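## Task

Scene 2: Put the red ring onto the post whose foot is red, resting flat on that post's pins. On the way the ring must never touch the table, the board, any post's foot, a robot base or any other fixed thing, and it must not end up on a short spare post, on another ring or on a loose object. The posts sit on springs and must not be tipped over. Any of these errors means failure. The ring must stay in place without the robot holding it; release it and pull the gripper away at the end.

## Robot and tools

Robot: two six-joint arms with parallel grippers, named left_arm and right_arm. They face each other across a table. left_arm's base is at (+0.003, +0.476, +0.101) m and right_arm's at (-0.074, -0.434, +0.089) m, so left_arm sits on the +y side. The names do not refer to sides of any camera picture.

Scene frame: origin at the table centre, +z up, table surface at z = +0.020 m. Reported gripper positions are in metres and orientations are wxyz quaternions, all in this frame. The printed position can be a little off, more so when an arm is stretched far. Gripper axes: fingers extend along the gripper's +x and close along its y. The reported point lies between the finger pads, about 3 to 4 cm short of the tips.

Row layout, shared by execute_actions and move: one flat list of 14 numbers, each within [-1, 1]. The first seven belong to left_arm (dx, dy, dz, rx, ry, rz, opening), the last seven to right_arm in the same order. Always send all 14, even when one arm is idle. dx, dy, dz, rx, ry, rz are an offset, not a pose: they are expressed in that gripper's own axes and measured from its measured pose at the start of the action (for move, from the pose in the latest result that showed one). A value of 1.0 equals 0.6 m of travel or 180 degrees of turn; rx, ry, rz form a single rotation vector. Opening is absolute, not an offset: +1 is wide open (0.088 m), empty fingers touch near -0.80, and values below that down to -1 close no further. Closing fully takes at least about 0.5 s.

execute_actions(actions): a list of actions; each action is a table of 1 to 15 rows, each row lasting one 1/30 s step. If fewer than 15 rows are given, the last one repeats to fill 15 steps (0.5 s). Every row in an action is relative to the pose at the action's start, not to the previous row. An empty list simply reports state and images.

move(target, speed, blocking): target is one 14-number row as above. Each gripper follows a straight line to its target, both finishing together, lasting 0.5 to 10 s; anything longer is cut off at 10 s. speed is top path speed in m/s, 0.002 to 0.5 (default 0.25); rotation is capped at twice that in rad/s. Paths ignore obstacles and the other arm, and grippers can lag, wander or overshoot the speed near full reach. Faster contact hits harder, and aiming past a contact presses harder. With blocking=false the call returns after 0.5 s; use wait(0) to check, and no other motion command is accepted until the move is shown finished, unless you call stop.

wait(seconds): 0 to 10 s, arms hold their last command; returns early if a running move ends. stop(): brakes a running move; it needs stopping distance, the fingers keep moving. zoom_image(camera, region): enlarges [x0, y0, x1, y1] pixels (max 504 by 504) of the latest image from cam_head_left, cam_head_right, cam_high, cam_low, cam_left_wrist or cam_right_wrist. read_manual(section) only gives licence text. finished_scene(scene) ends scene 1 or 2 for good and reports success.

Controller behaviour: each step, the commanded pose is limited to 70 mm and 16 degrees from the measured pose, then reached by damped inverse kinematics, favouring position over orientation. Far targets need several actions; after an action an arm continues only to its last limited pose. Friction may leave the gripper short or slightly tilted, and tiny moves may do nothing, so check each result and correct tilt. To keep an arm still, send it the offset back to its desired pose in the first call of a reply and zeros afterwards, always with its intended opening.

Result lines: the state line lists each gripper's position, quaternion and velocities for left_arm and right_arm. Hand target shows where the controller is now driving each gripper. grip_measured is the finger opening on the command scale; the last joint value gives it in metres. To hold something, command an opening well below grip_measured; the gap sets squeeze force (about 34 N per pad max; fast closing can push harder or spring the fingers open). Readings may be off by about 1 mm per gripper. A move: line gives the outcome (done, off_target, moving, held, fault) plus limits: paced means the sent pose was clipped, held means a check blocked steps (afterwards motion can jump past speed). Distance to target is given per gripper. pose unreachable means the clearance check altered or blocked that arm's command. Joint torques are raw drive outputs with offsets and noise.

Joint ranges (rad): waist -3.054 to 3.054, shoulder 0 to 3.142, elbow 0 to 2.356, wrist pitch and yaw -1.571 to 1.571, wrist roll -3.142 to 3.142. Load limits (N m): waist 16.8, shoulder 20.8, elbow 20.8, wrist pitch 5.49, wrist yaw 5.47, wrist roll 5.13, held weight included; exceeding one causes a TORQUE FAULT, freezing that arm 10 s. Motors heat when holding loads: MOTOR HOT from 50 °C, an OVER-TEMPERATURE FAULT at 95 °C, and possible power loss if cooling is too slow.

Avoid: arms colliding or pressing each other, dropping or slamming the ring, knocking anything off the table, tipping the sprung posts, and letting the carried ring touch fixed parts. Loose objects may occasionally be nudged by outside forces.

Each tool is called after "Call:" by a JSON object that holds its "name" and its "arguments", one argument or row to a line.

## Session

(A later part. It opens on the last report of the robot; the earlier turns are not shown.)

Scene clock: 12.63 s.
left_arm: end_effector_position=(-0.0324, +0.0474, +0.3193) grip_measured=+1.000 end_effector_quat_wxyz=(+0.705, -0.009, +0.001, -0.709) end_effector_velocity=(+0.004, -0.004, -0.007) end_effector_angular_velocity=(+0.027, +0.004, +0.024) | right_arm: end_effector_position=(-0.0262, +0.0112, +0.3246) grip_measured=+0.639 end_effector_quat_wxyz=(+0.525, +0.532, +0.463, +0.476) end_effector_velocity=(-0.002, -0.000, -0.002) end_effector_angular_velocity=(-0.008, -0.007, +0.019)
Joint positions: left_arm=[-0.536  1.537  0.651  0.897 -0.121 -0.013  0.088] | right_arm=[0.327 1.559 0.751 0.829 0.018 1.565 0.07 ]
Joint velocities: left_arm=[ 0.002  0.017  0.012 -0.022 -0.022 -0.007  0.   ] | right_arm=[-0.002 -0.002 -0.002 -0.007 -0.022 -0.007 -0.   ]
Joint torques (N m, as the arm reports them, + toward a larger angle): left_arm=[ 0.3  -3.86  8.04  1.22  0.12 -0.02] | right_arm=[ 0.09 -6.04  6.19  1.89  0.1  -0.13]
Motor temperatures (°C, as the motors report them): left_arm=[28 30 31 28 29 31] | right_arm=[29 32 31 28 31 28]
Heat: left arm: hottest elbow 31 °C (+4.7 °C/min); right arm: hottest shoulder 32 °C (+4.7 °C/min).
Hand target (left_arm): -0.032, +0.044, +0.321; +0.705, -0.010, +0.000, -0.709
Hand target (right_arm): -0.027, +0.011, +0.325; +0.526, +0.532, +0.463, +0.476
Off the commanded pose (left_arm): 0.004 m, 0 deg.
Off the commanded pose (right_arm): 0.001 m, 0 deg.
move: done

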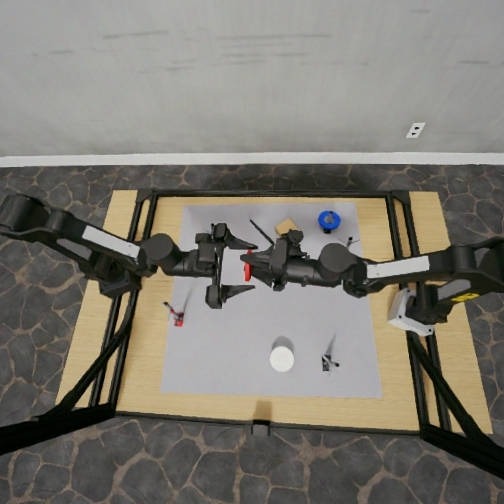

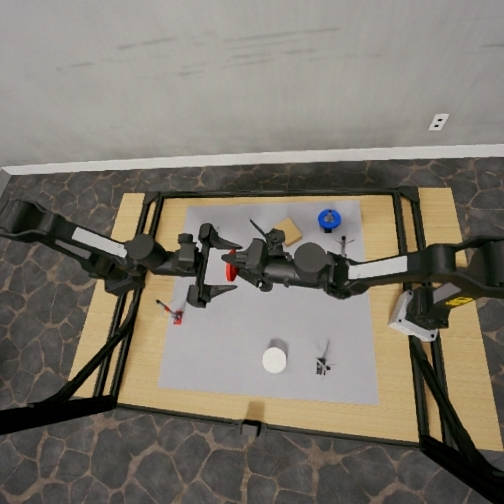

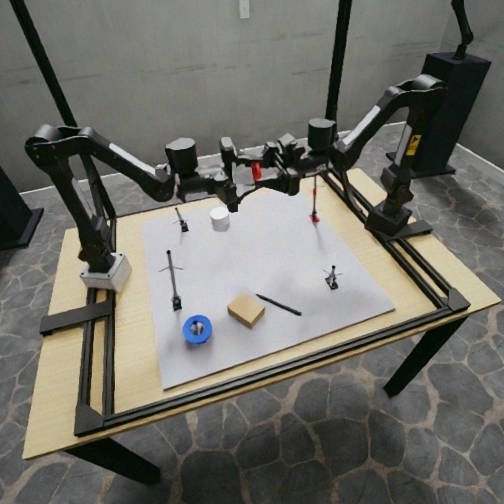

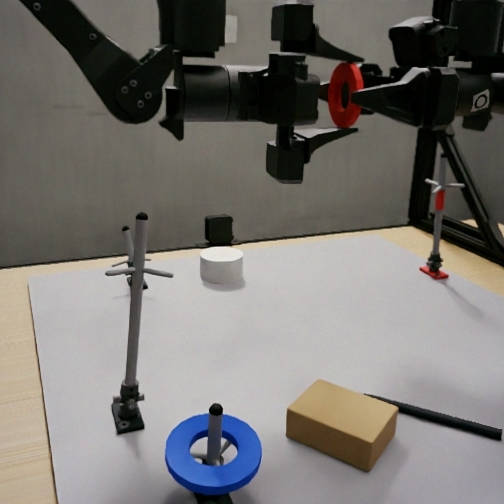

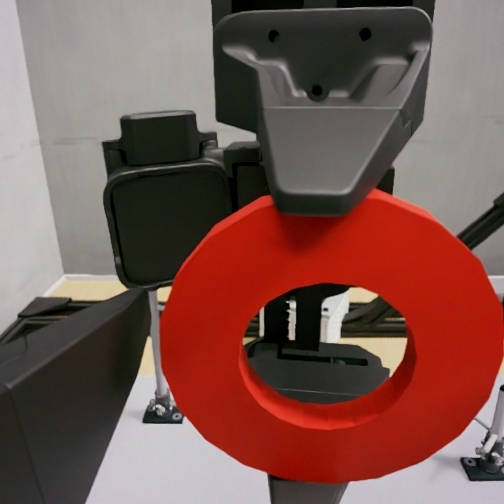

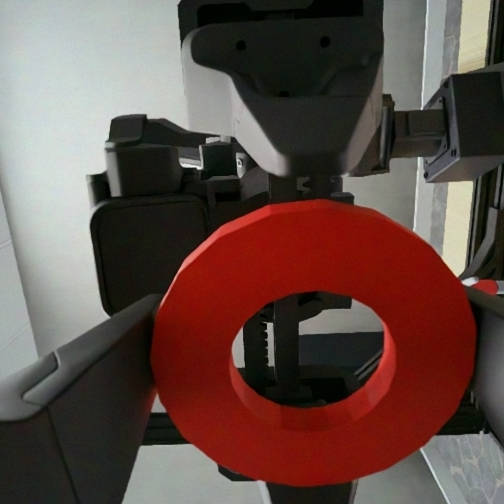

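Off by ~1.5 mm; close with a small shift.

Call:
{"name": "execute_actions", "arguments": {
  "actions": [
    [[0,0.003,0,0,0,0,0.85,0,0,0,0,0,0,0.35],[0,0.003,0,0,0,0,0.8,0,0,0,0,0,0,0.35],[0,0.003,0,0,0,0,0.75,0,0,0,0,0,0,0.35],[0,0.003,0,0,0,0,0.7,0,0,0,0,0,0,0.35],[0,0.003,0,0,0,0,0.65,0,0,0,0,0,0,0.35],[0,0.003,0,0,0,0,0.6,0,0,0,0,0,0,0.35],[0,0.003,0,0,0,0,0.55,0,0,0,0,0,0,0.35],[0,0.003,0,0,0,0,0.5,0,0,0,0,0,0,0.35],[0,0.003,0,0,0,0,0.45,0,0,0,0,0,0,0.35],[0,0.003,0,0,0,0,0.4,0,0,0,0,0,0,0.35],[0,0.003,0,0,0,0,0.35,0,0,0,0,0,0,0.35]]
  ]
}}

Scene clock: 13.33 s.
left_arm: end_effector_position=(-0.0311, +0.0470, +0.3192) grip_measured=+0.644 end_effector_quat_wxyz=(+0.706, -0.009, +0.001, -0.708) end_effector_velocity=(+0.000, +0.001, -0.002) end_effector_angular_velocity=(+0.007, +0.007, +0.005) | right_arm: end_effector_position=(-0.0264, +0.0112, +0.3246) grip_measured=+0.639 end_effector_quat_wxyz=(+0.525, +0.532, +0.463, +0.476) end_effector_velocity=(-0.002, -0.002, -0.002) end_effector_angular_velocity=(-0.008, -0.007, +0.019)
Joint positions: left_arm=[-0.532  1.538  0.652  0.897 -0.118 -0.013  0.071] | right_arm=[0.327 1.559 0.751 0.829 0.018 1.565 0.07 ]
Joint velocities: left_arm=[-0.002 -0.002 -0.002 -0.007 -0.007 -0.007  0.   ] | right_arm=[-0.002 -0.007 -0.007 -0.007 -0.022 -0.007 -0.   ]
Joint torques (N m, as the arm reports them, + toward a larger angle): left_arm=[ 0.15 -5.27  6.04  1.35  0.16 -0.02] | right_arm=[-0.12 -5.86  6.26  2.02  0.03 -0.1 ]
Motor temperatures (°C, as the motors report them): left_arm=[28 30 31 28 29 31] | right_arm=[29 32 31 29 31 28]
Heat: left arm: hottest elbow 31 °C (+4.5 °C/min); right arm: hottest shoulder 32 °C (+4.5 °C/min).
Hand target (left_arm): -0.031, +0.047, +0.319; +0.705, -0.009, +0.001, -0.709
Hand target (right_arm): -0.026, +0.011, +0.325; +0.525, +0.532, +0.463, +0.476
Off the commanded pose (left_arm): 0.001 m, 0 deg.
Off the commanded pose (right_arm): 0.000 m, 0 deg.

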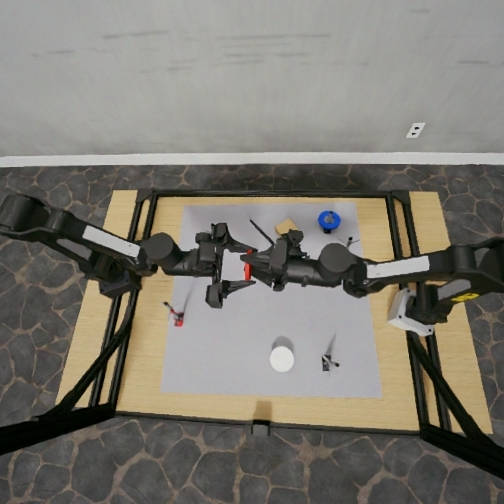

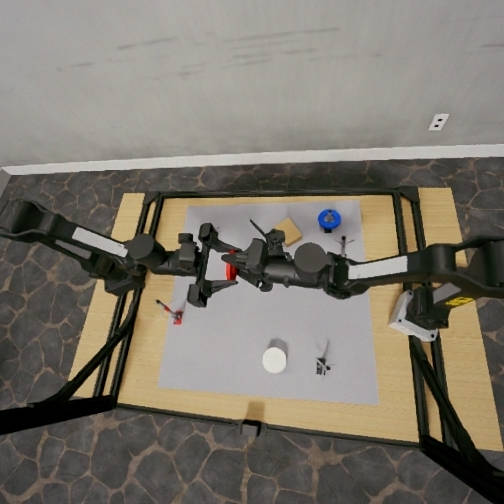

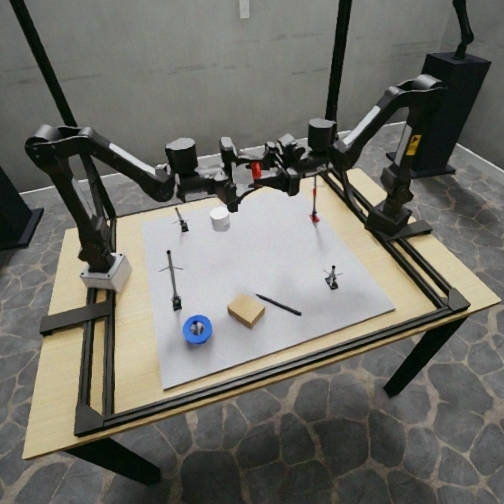

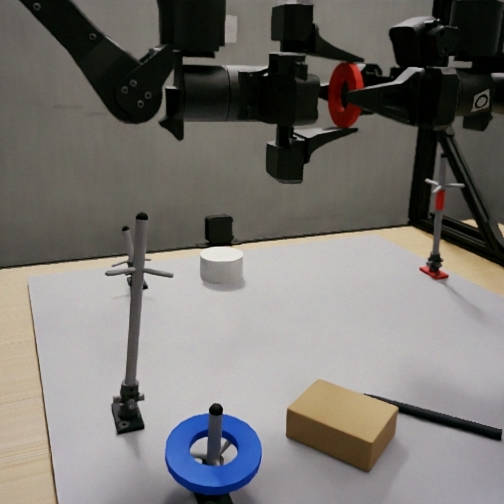

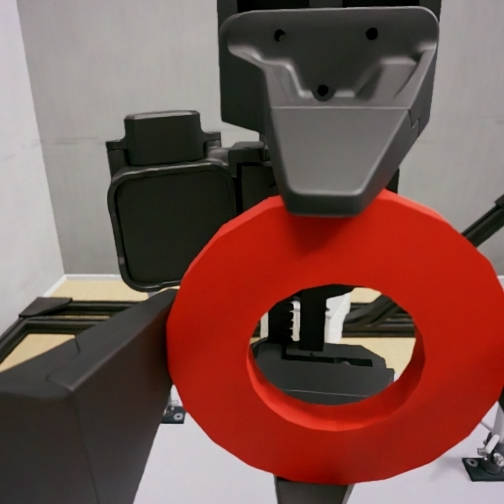

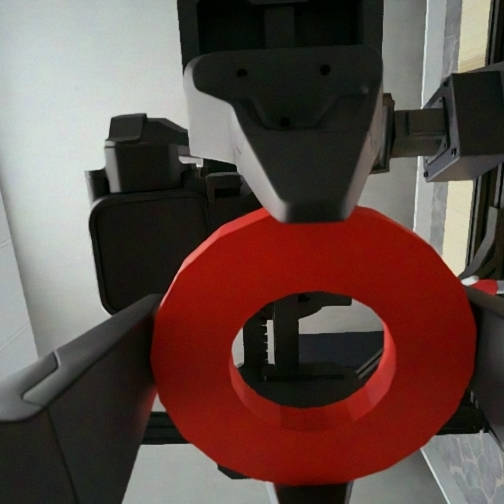

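Call:
{"name": "execute_actions", "arguments": {
  "actions": [
    [[0,0,0,0,0,0,0.35,0,0,0,0,0,0,1],[0,0,0,0,0,0,0.35,0,0,0,0,0,0,1],[0,0,0,0,0,0,0.35,0,0,0,0,0,0,1],[0,0,0,0,0,0,0.35,0,0,0,0,0,0,1],[0,0,0,0,0,0,0.35,0,0,0,0,0,0,1],[0,0,0,0,0,0,0.35,0,0,0,0,0,0,1],[0,0,0,0,0,0,0.35,0,0,0,0,0,0,1],[0,0,0,0,0,0,0.35,-0.005,0,0,0,0,0,1],[0,0,0,0,0,0,0.35,-0.01,0,0,0,0,0,1],[0,0,0,0,0,0,0.35,-0.018,0,0,0,0,0,1],[0,0,0,0,0,0,0.35,-0.026,0,0,0,0,0,1],[0,0,0,0,0,0,0.35,-0.034,0,0,0,0,0,1],[0,0,0,0,0,0,0.35,-0.042,0,0,0,0,0,1],[0,0,0,0,0,0,0.35,-0.05,0,0,0,0,0,1],[0,0,0,0,0,0,0.35,-0.058,0,0,0,0,0,1]]
  ]
}}

Call:
{"name": "move", "arguments": {
  "target": [-0.321,-0.119,-0.078,0.078,0.506,-0.135,0.35,-0.15,-0.04,0,0,0,0,1],
  "speed": 0.42
}}

Call:
{"name": "zoom_image", "arguments": {
  "camera": "cam_low",
  "region": [364, 60, 504, 220]
}}

Call:
{"name": "zoom_image", "arguments": {
  "camera": "cam_right_wrist",
  "region": [230, 130, 480, 380]
}}

Scene clock: 14.13 s.
left_arm: end_effector_position=(-0.0311, +0.0470, +0.3192) grip_measured=+0.644 end_effector_quat_wxyz=(+0.706, -0.009, +0.001, -0.708) end_effector_velocity=(+0.000, +0.001, +0.002) end_effector_angular_velocity=(-0.007, +0.023, +0.005) | right_arm: end_effector_position=(-0.0279, -0.0041, +0.3237) grip_measured=+0.992 end_effector_quat_wxyz=(+0.525, +0.532, +0.463, +0.476) end_effector_velocity=(-0.014, -0.115, -0.001) end_effector_angular_velocity=(+0.006, -0.008, +0.019)
Joint positions: left_arm=[-0.532  1.538  0.652  0.897 -0.118 -0.013  0.071] | right_arm=[0.327 1.501 0.692 0.829 0.018 1.565 0.088]
Joint velocities: left_arm=[-0.002 -0.002 -0.002  0.007 -0.007 -0.022 -0.   ] | right_arm=[-0.002 -0.457 -0.427 -0.022 -0.022 -0.007  0.006]
Joint torques (N m, as the arm reports them, + toward a larger angle): left_arm=[-0.1  -5.06  6.34  1.31  0.04 -0.02] | right_arm=[ 0.03 -6.92  4.71  1.94  0.06 -0.1 ]
Motor temperatures (°C, as the motors report them): left_arm=[28 30 31 28 29 31] | right_arm=[29 32 31 29 31 28]
Heat: left arm: hottest elbow 31 °C (+4.2 °C/min); right arm: hottest shoulder 32 °C (+4.2 °C/min).
Hand target (left_arm): -0.031, +0.047, +0.319; +0.706, -0.009, +0.001, -0.708
Hand target (right_arm): -0.030, -0.021, +0.323; +0.525, +0.532, +0.463, +0.476
Off the commanded pose (left_arm): 0.000 m, 0 deg.
Off the commanded pose (right_arm): 0.019 m, 0 deg.

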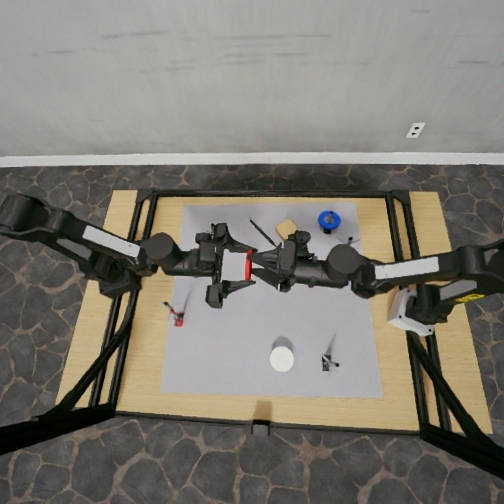

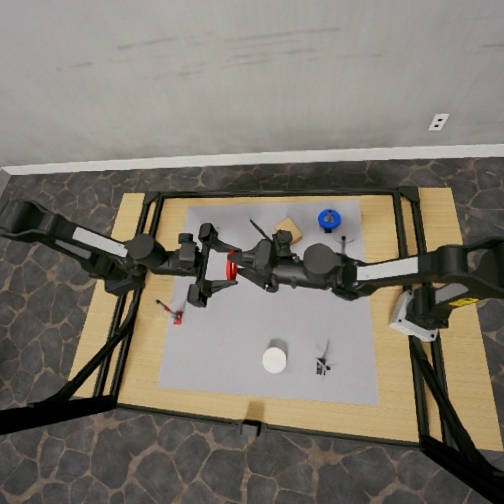

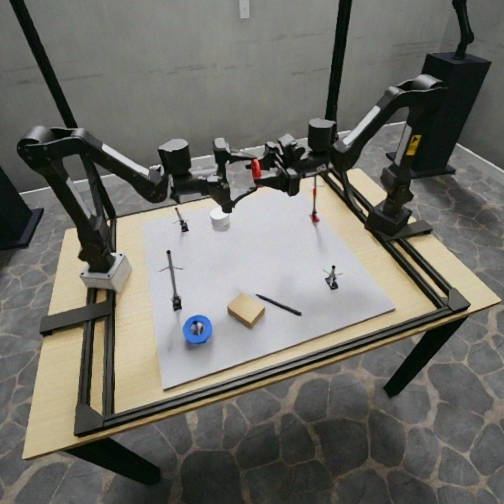

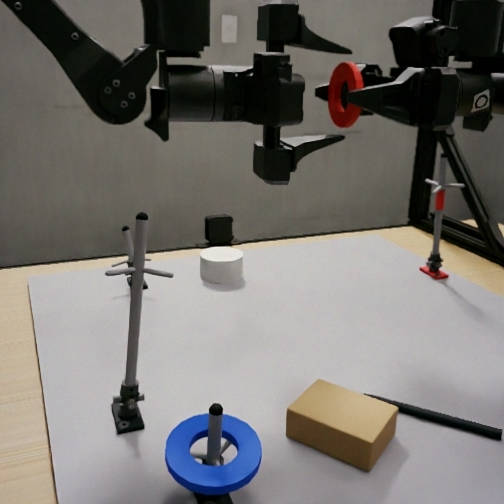

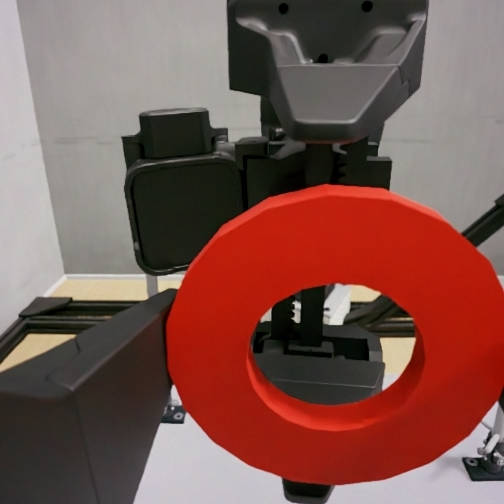

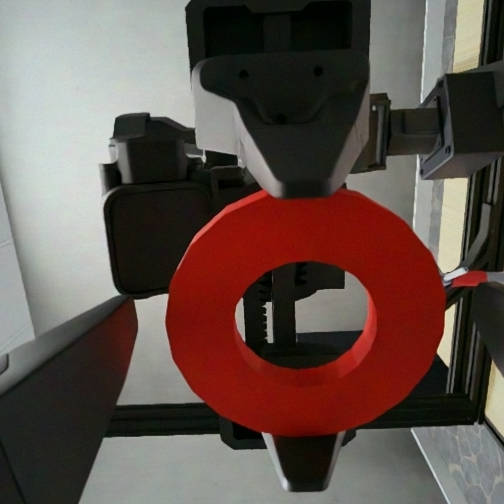

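Scene clock: 16.70 s.
left_arm: end_effector_position=(-0.0981, +0.2419, +0.2694) grip_measured=+0.645 end_effector_quat_wxyz=(+0.350, +0.575, +0.418, -0.610) end_effector_velocity=(-0.002, +0.004, +0.000) end_effector_angular_velocity=(+0.024, -0.001, +0.000) | right_arm: end_effector_position=(-0.0373, -0.0903, +0.3008) grip_measured=+1.000 end_effector_quat_wxyz=(+0.524, +0.534, +0.461, +0.477) end_effector_velocity=(-0.000, -0.002, -0.004) end_effector_angular_velocity=(-0.013, -0.006, +0.005)
Joint positions: left_arm=[-0.757  1.522  1.355 -1.422  0.107  0.074  0.071] | right_arm=[0.331 1.174 0.344 0.856 0.023 1.565 0.088]
Joint velocities: left_arm=[-0.007  0.007  0.007 -0.022  0.007 -0.007 -0.   ] | right_arm=[-0.002 -0.007 -0.012 -0.007 -0.007 -0.007  0.   ]
Joint torques (N m, as the arm reports them, + toward a larger angle): left_arm=[-0.47 -3.73  7.76 -0.39  0.19  0.25] | right_arm=[ 0.15 -4.08  4.87  1.76  0.09 -0.11]
Motor temperatures (°C, as the motors report them): left_arm=[28 30 31 29 29 31] | right_arm=[29 33 31 29 31 28]
Heat: left arm: hottest elbow 31 °C (+3.6 °C/min); right arm: hottest shoulder 33 °C (+7.2 °C/min).
Hand target (left_arm): -0.100, +0.240, +0.271; +0.346, +0.576, +0.416, -0.613
Hand target (right_arm): -0.038, -0.093, +0.298; +0.525, +0.532, +0.463, +0.476
Off the commanded pose (left_arm): 0.005 m, 1 deg.
Off the commanded pose (right_arm): 0.004 m, 0 deg.
move: done

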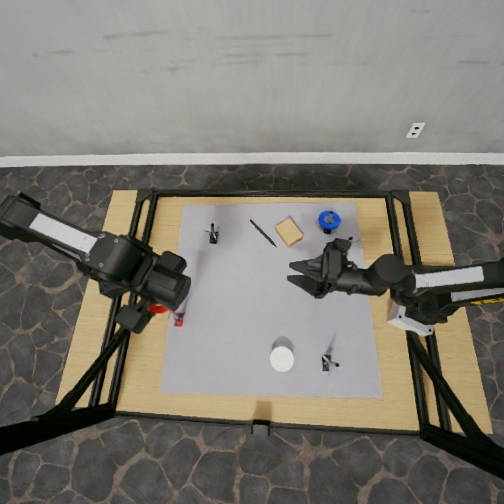

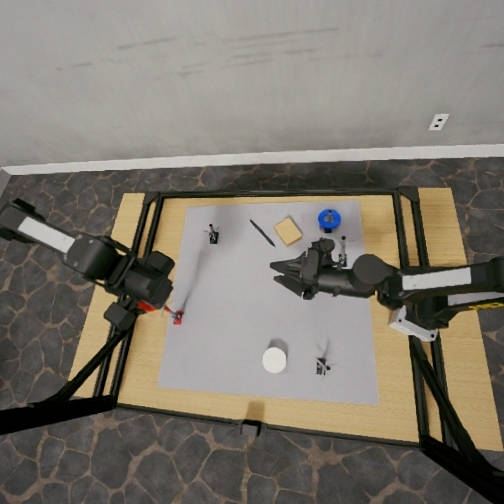

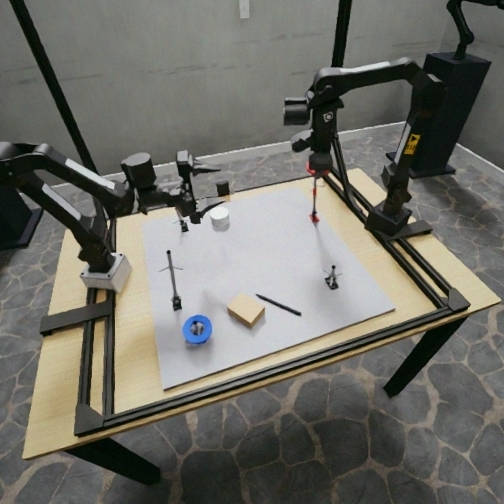

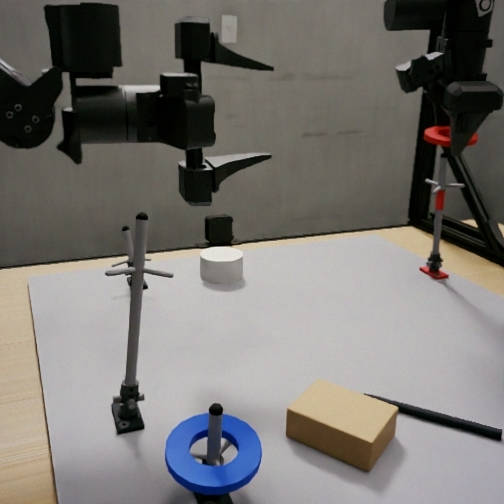

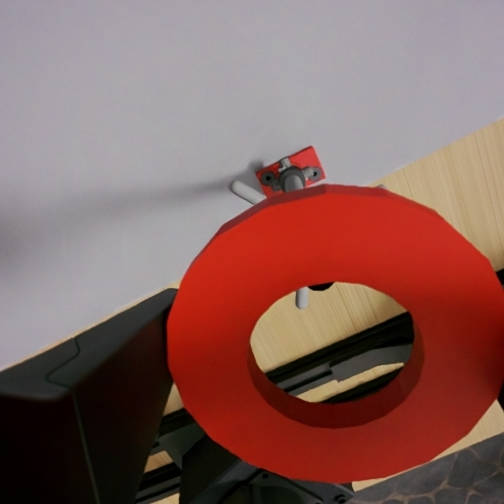

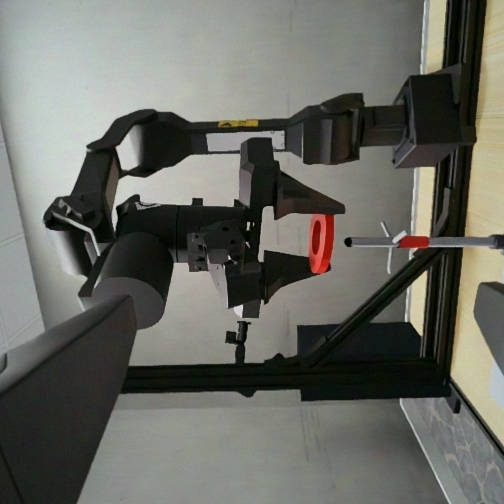

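Region (364, 60, 504, 220) of cam_low's 504x504 image, scaled by 3.150, with more detail than that image has; it fills the left 441 columns of this view, and the rest is white.

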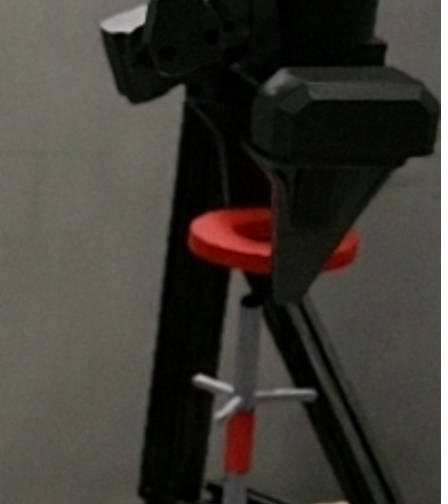

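Region (230, 130, 480, 380) of cam_right_wrist's 504x504 image, scaled by 2.016, with more detail than that image has.

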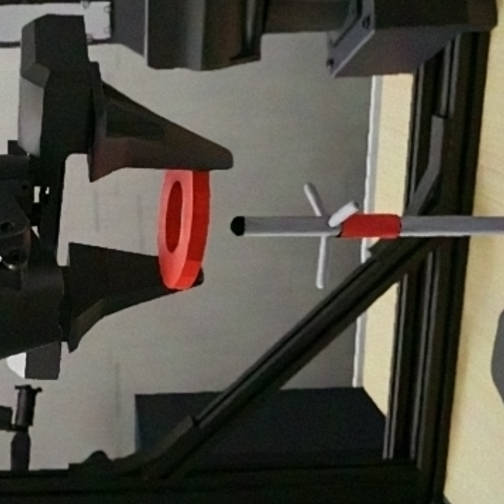

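Call:
{"name": "move", "arguments": {
  "target": [0.098,0,0.008,0,-0.008,0.008,0.35,0,0,0,0,0,0,1],
  "speed": 0.09
}}

Call:
{"name": "zoom_image", "arguments": {
  "camera": "cam_low",
  "region": [394, 130, 494, 230]
}}

Call:
{"name": "zoom_image", "arguments": {
  "camera": "cam_right_wrist",
  "region": [310, 170, 450, 310]
}}

Scene clock: 18.20 s.
left_arm: end_effector_position=(-0.1067, +0.2383, +0.2143) grip_measured=+0.644 end_effector_quat_wxyz=(+0.363, +0.569, +0.405, -0.617) end_effector_velocity=(+0.001, +0.002, -0.004) end_effector_angular_velocity=(+0.005, -0.010, +0.005) | right_arm: end_effector_position=(-0.0373, -0.0904, +0.3008) grip_measured=+1.000 end_effector_quat_wxyz=(+0.524, +0.534, +0.461, +0.477) end_effector_velocity=(-0.000, -0.001, -0.002) end_effector_angular_velocity=(-0.008, -0.007, +0.005)
Joint positions: left_arm=[-0.795  1.523  1.138 -1.165  0.087  0.037  0.071] | right_arm=[0.331 1.173 0.343 0.856 0.023 1.565 0.088]
Joint velocities: left_arm=[-0.002 -0.002 -0.017  0.007 -0.007 -0.007 -0.   ] | right_arm=[-0.002 -0.002 -0.002 -0.007 -0.007 -0.007  0.   ]
Joint torques (N m, as the arm reports them, + toward a larger angle): left_arm=[-0.34 -4.65  4.58 -0.03 -0.04 -0.29] | right_arm=[-0.09 -3.21  6.26  2.05  0.02 -0.1 ]
Motor temperatures (°C, as the motors report them): left_arm=[28 30 31 29 29 31] | right_arm=[29 33 32 30 31 28]
Heat: left arm: hottest elbow 31 °C (+3.3 °C/min); right arm: hottest shoulder 33 °C (+6.6 °C/min).
Hand target (left_arm): -0.106, +0.241, +0.211; +0.363, +0.572, +0.407, -0.613
Hand target (right_arm): -0.037, -0.090, +0.301; +0.524, +0.534, +0.461, +0.477
Off the commanded pose (left_arm): 0.004 m, 1 deg.
Off the commanded pose (right_arm): 0.000 m, 0 deg.
move: done

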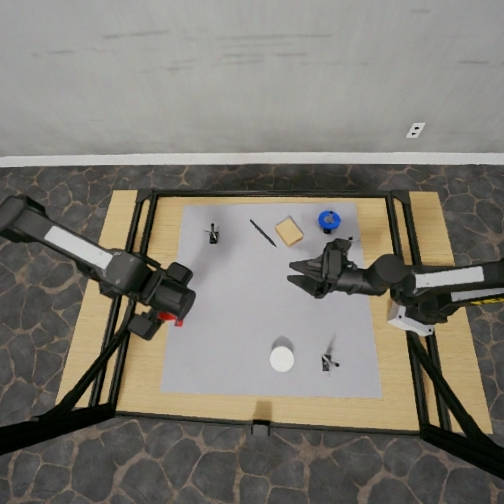

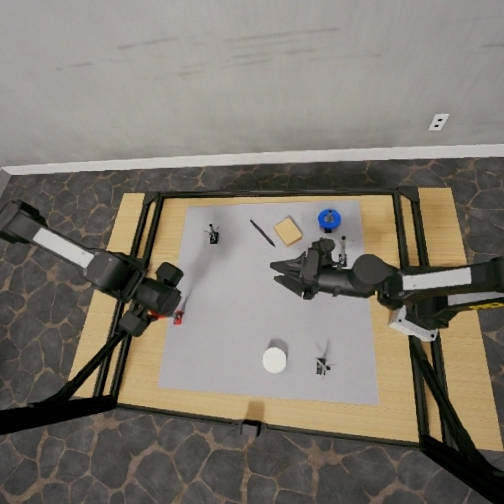

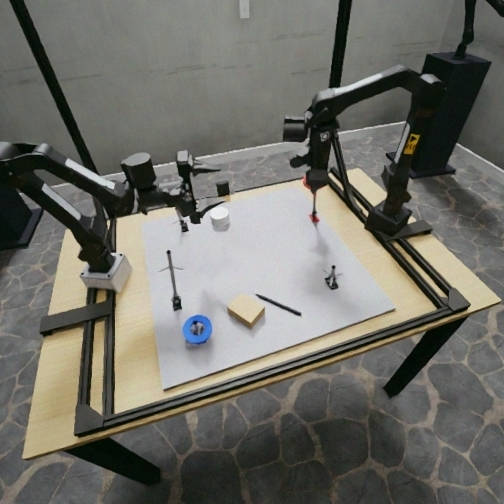

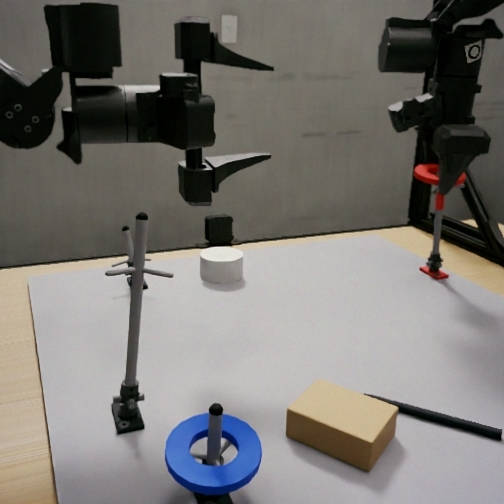

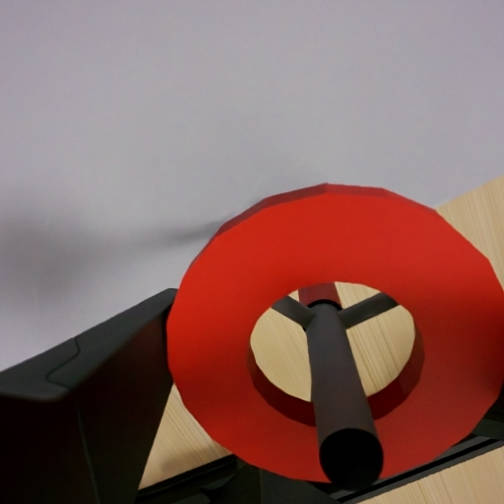

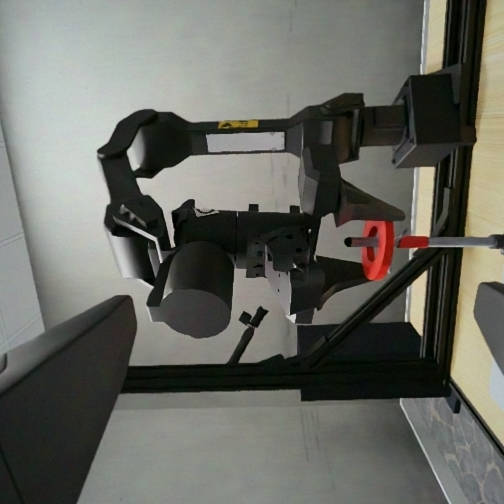

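Region (394, 130, 494, 230) of cam_low's 504x504 image, scaled by 5.040, with more detail than that image has.

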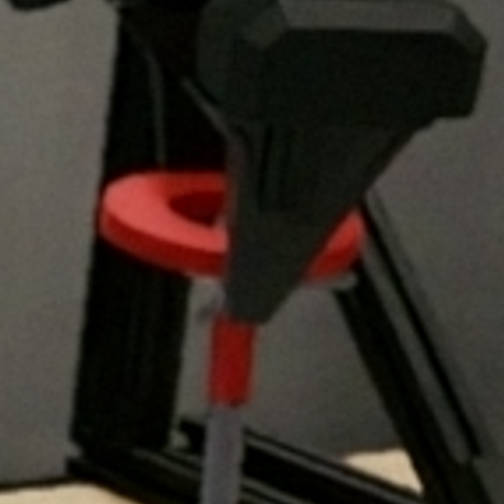

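Region (310, 170, 450, 310) of cam_right_wrist's 504x504 image, scaled by 3.600, with more detail than that image has.

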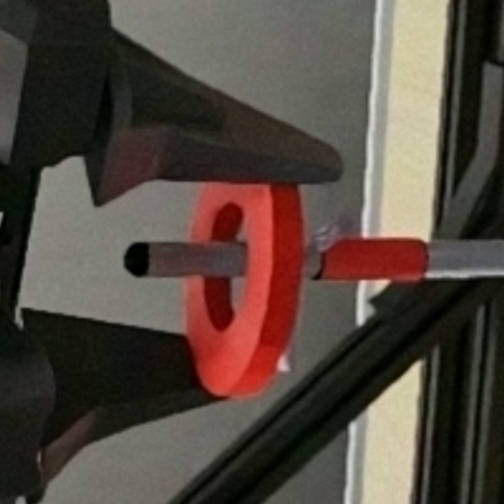

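Call:
{"name": "move", "arguments": {
  "target": [0.016,0,-0.006,0,0.018,0,0.35,0,0,0,0,0,0,1],
  "speed": 0.05
}}

Call:
{"name": "zoom_image", "arguments": {
  "camera": "cam_low",
  "region": [394, 130, 494, 230]
}}

Call:
{"name": "zoom_image", "arguments": {
  "camera": "cam_right_wrist",
  "region": [310, 170, 450, 310]
}}

Scene clock: 19.20 s.
left_arm: end_effector_position=(-0.1057, +0.2413, +0.2070) grip_measured=+0.644 end_effector_quat_wxyz=(+0.354, +0.582, +0.414, -0.604) end_effector_velocity=(-0.001, +0.003, +0.000) end_effector_angular_velocity=(+0.011, +0.003, +0.020) | right_arm: end_effector_position=(-0.0373, -0.0904, +0.3008) grip_measured=+1.000 end_effector_quat_wxyz=(+0.524, +0.534, +0.461, +0.477) end_effector_velocity=(+0.002, -0.001, -0.002) end_effector_angular_velocity=(-0.008, -0.006, -0.010)
Joint positions: left_arm=[-0.796  1.552  1.137 -1.179  0.086  0.037  0.071] | right_arm=[0.331 1.173 0.343 0.856 0.023 1.565 0.088]
Joint velocities: left_arm=[-0.002 -0.002 -0.002 -0.007  0.007 -0.022 -0.   ] | right_arm=[-0.002 -0.002 -0.002 -0.007  0.007 -0.007  0.   ]
Joint torques (N m, as the arm reports them, + toward a larger angle): left_arm=[-0.47 -3.77  6.06 -0.38  0.04  0.05] | right_arm=[-0.08 -3.29  6.21  2.02  0.02 -0.1 ]
Motor temperatures (°C, as the motors report them): left_arm=[28 30 31 29 29 31] | right_arm=[29 33 32 30 31 28]
Heat: left arm: hottest elbow 31 °C (+3.1 °C/min); right arm: hottest shoulder 33 °C (+6.2 °C/min).
Hand target (left_arm): -0.106, +0.242, +0.205; +0.351, +0.587, +0.414, -0.601
Hand target (right_arm): -0.037, -0.090, +0.301; +0.524, +0.534, +0.461, +0.477
Off the commanded pose (left_arm): 0.002 m, 1 deg.
Off the commanded pose (right_arm): 0.000 m, 0 deg.
move: done

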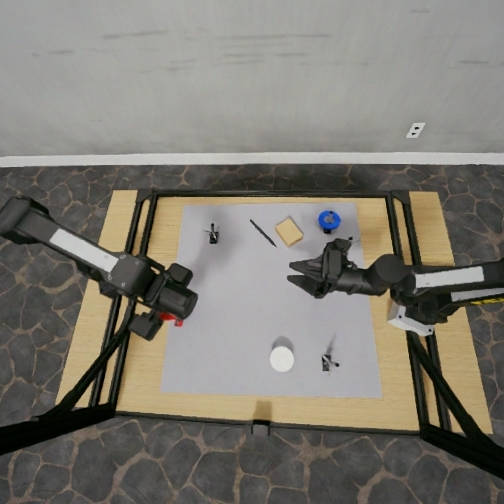

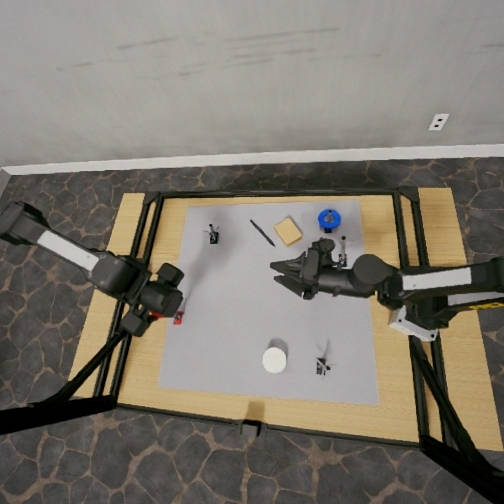

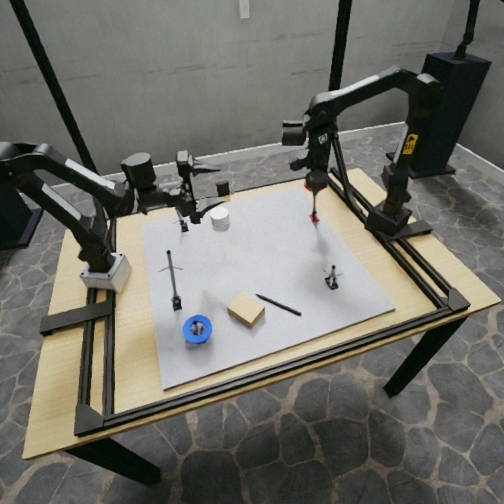

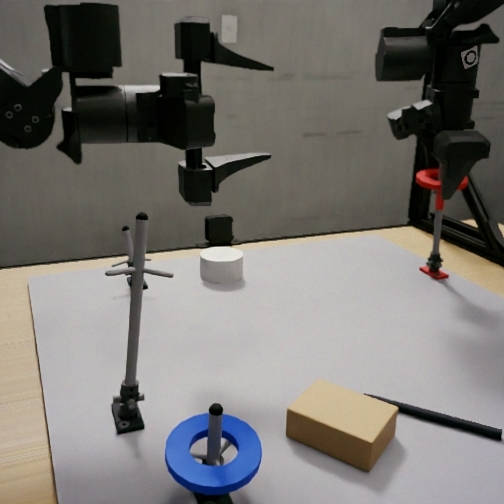

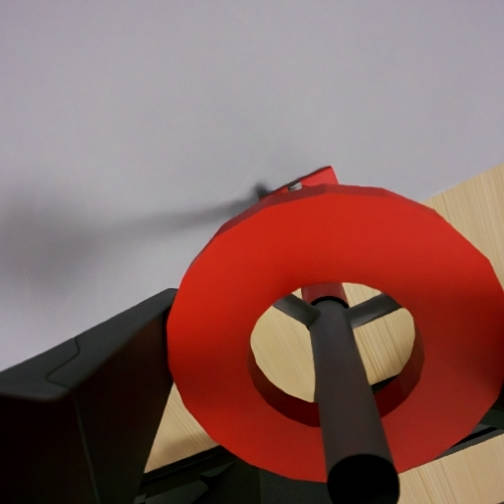

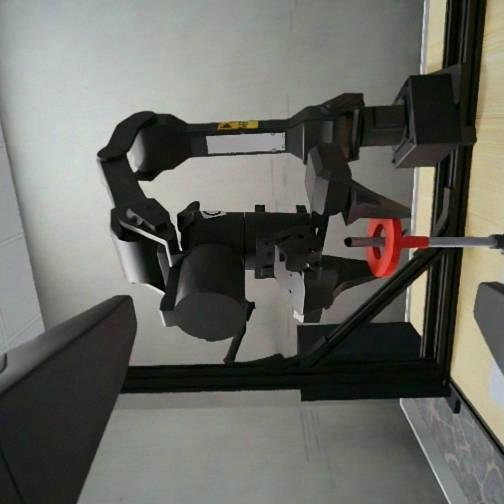

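Region (394, 130, 494, 230) of cam_low's 504x504 image, scaled by 5.040, with more detail than that image has.

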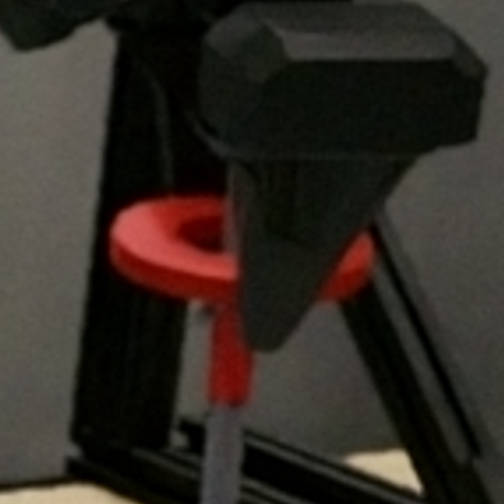

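Region (310, 170, 450, 310) of cam_right_wrist's 504x504 image, scaled by 3.600, with more detail than that image has.

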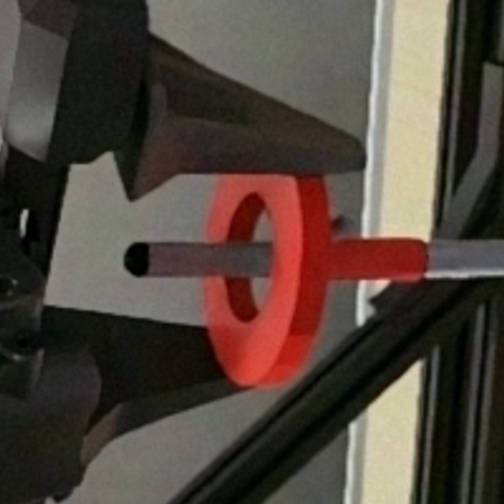

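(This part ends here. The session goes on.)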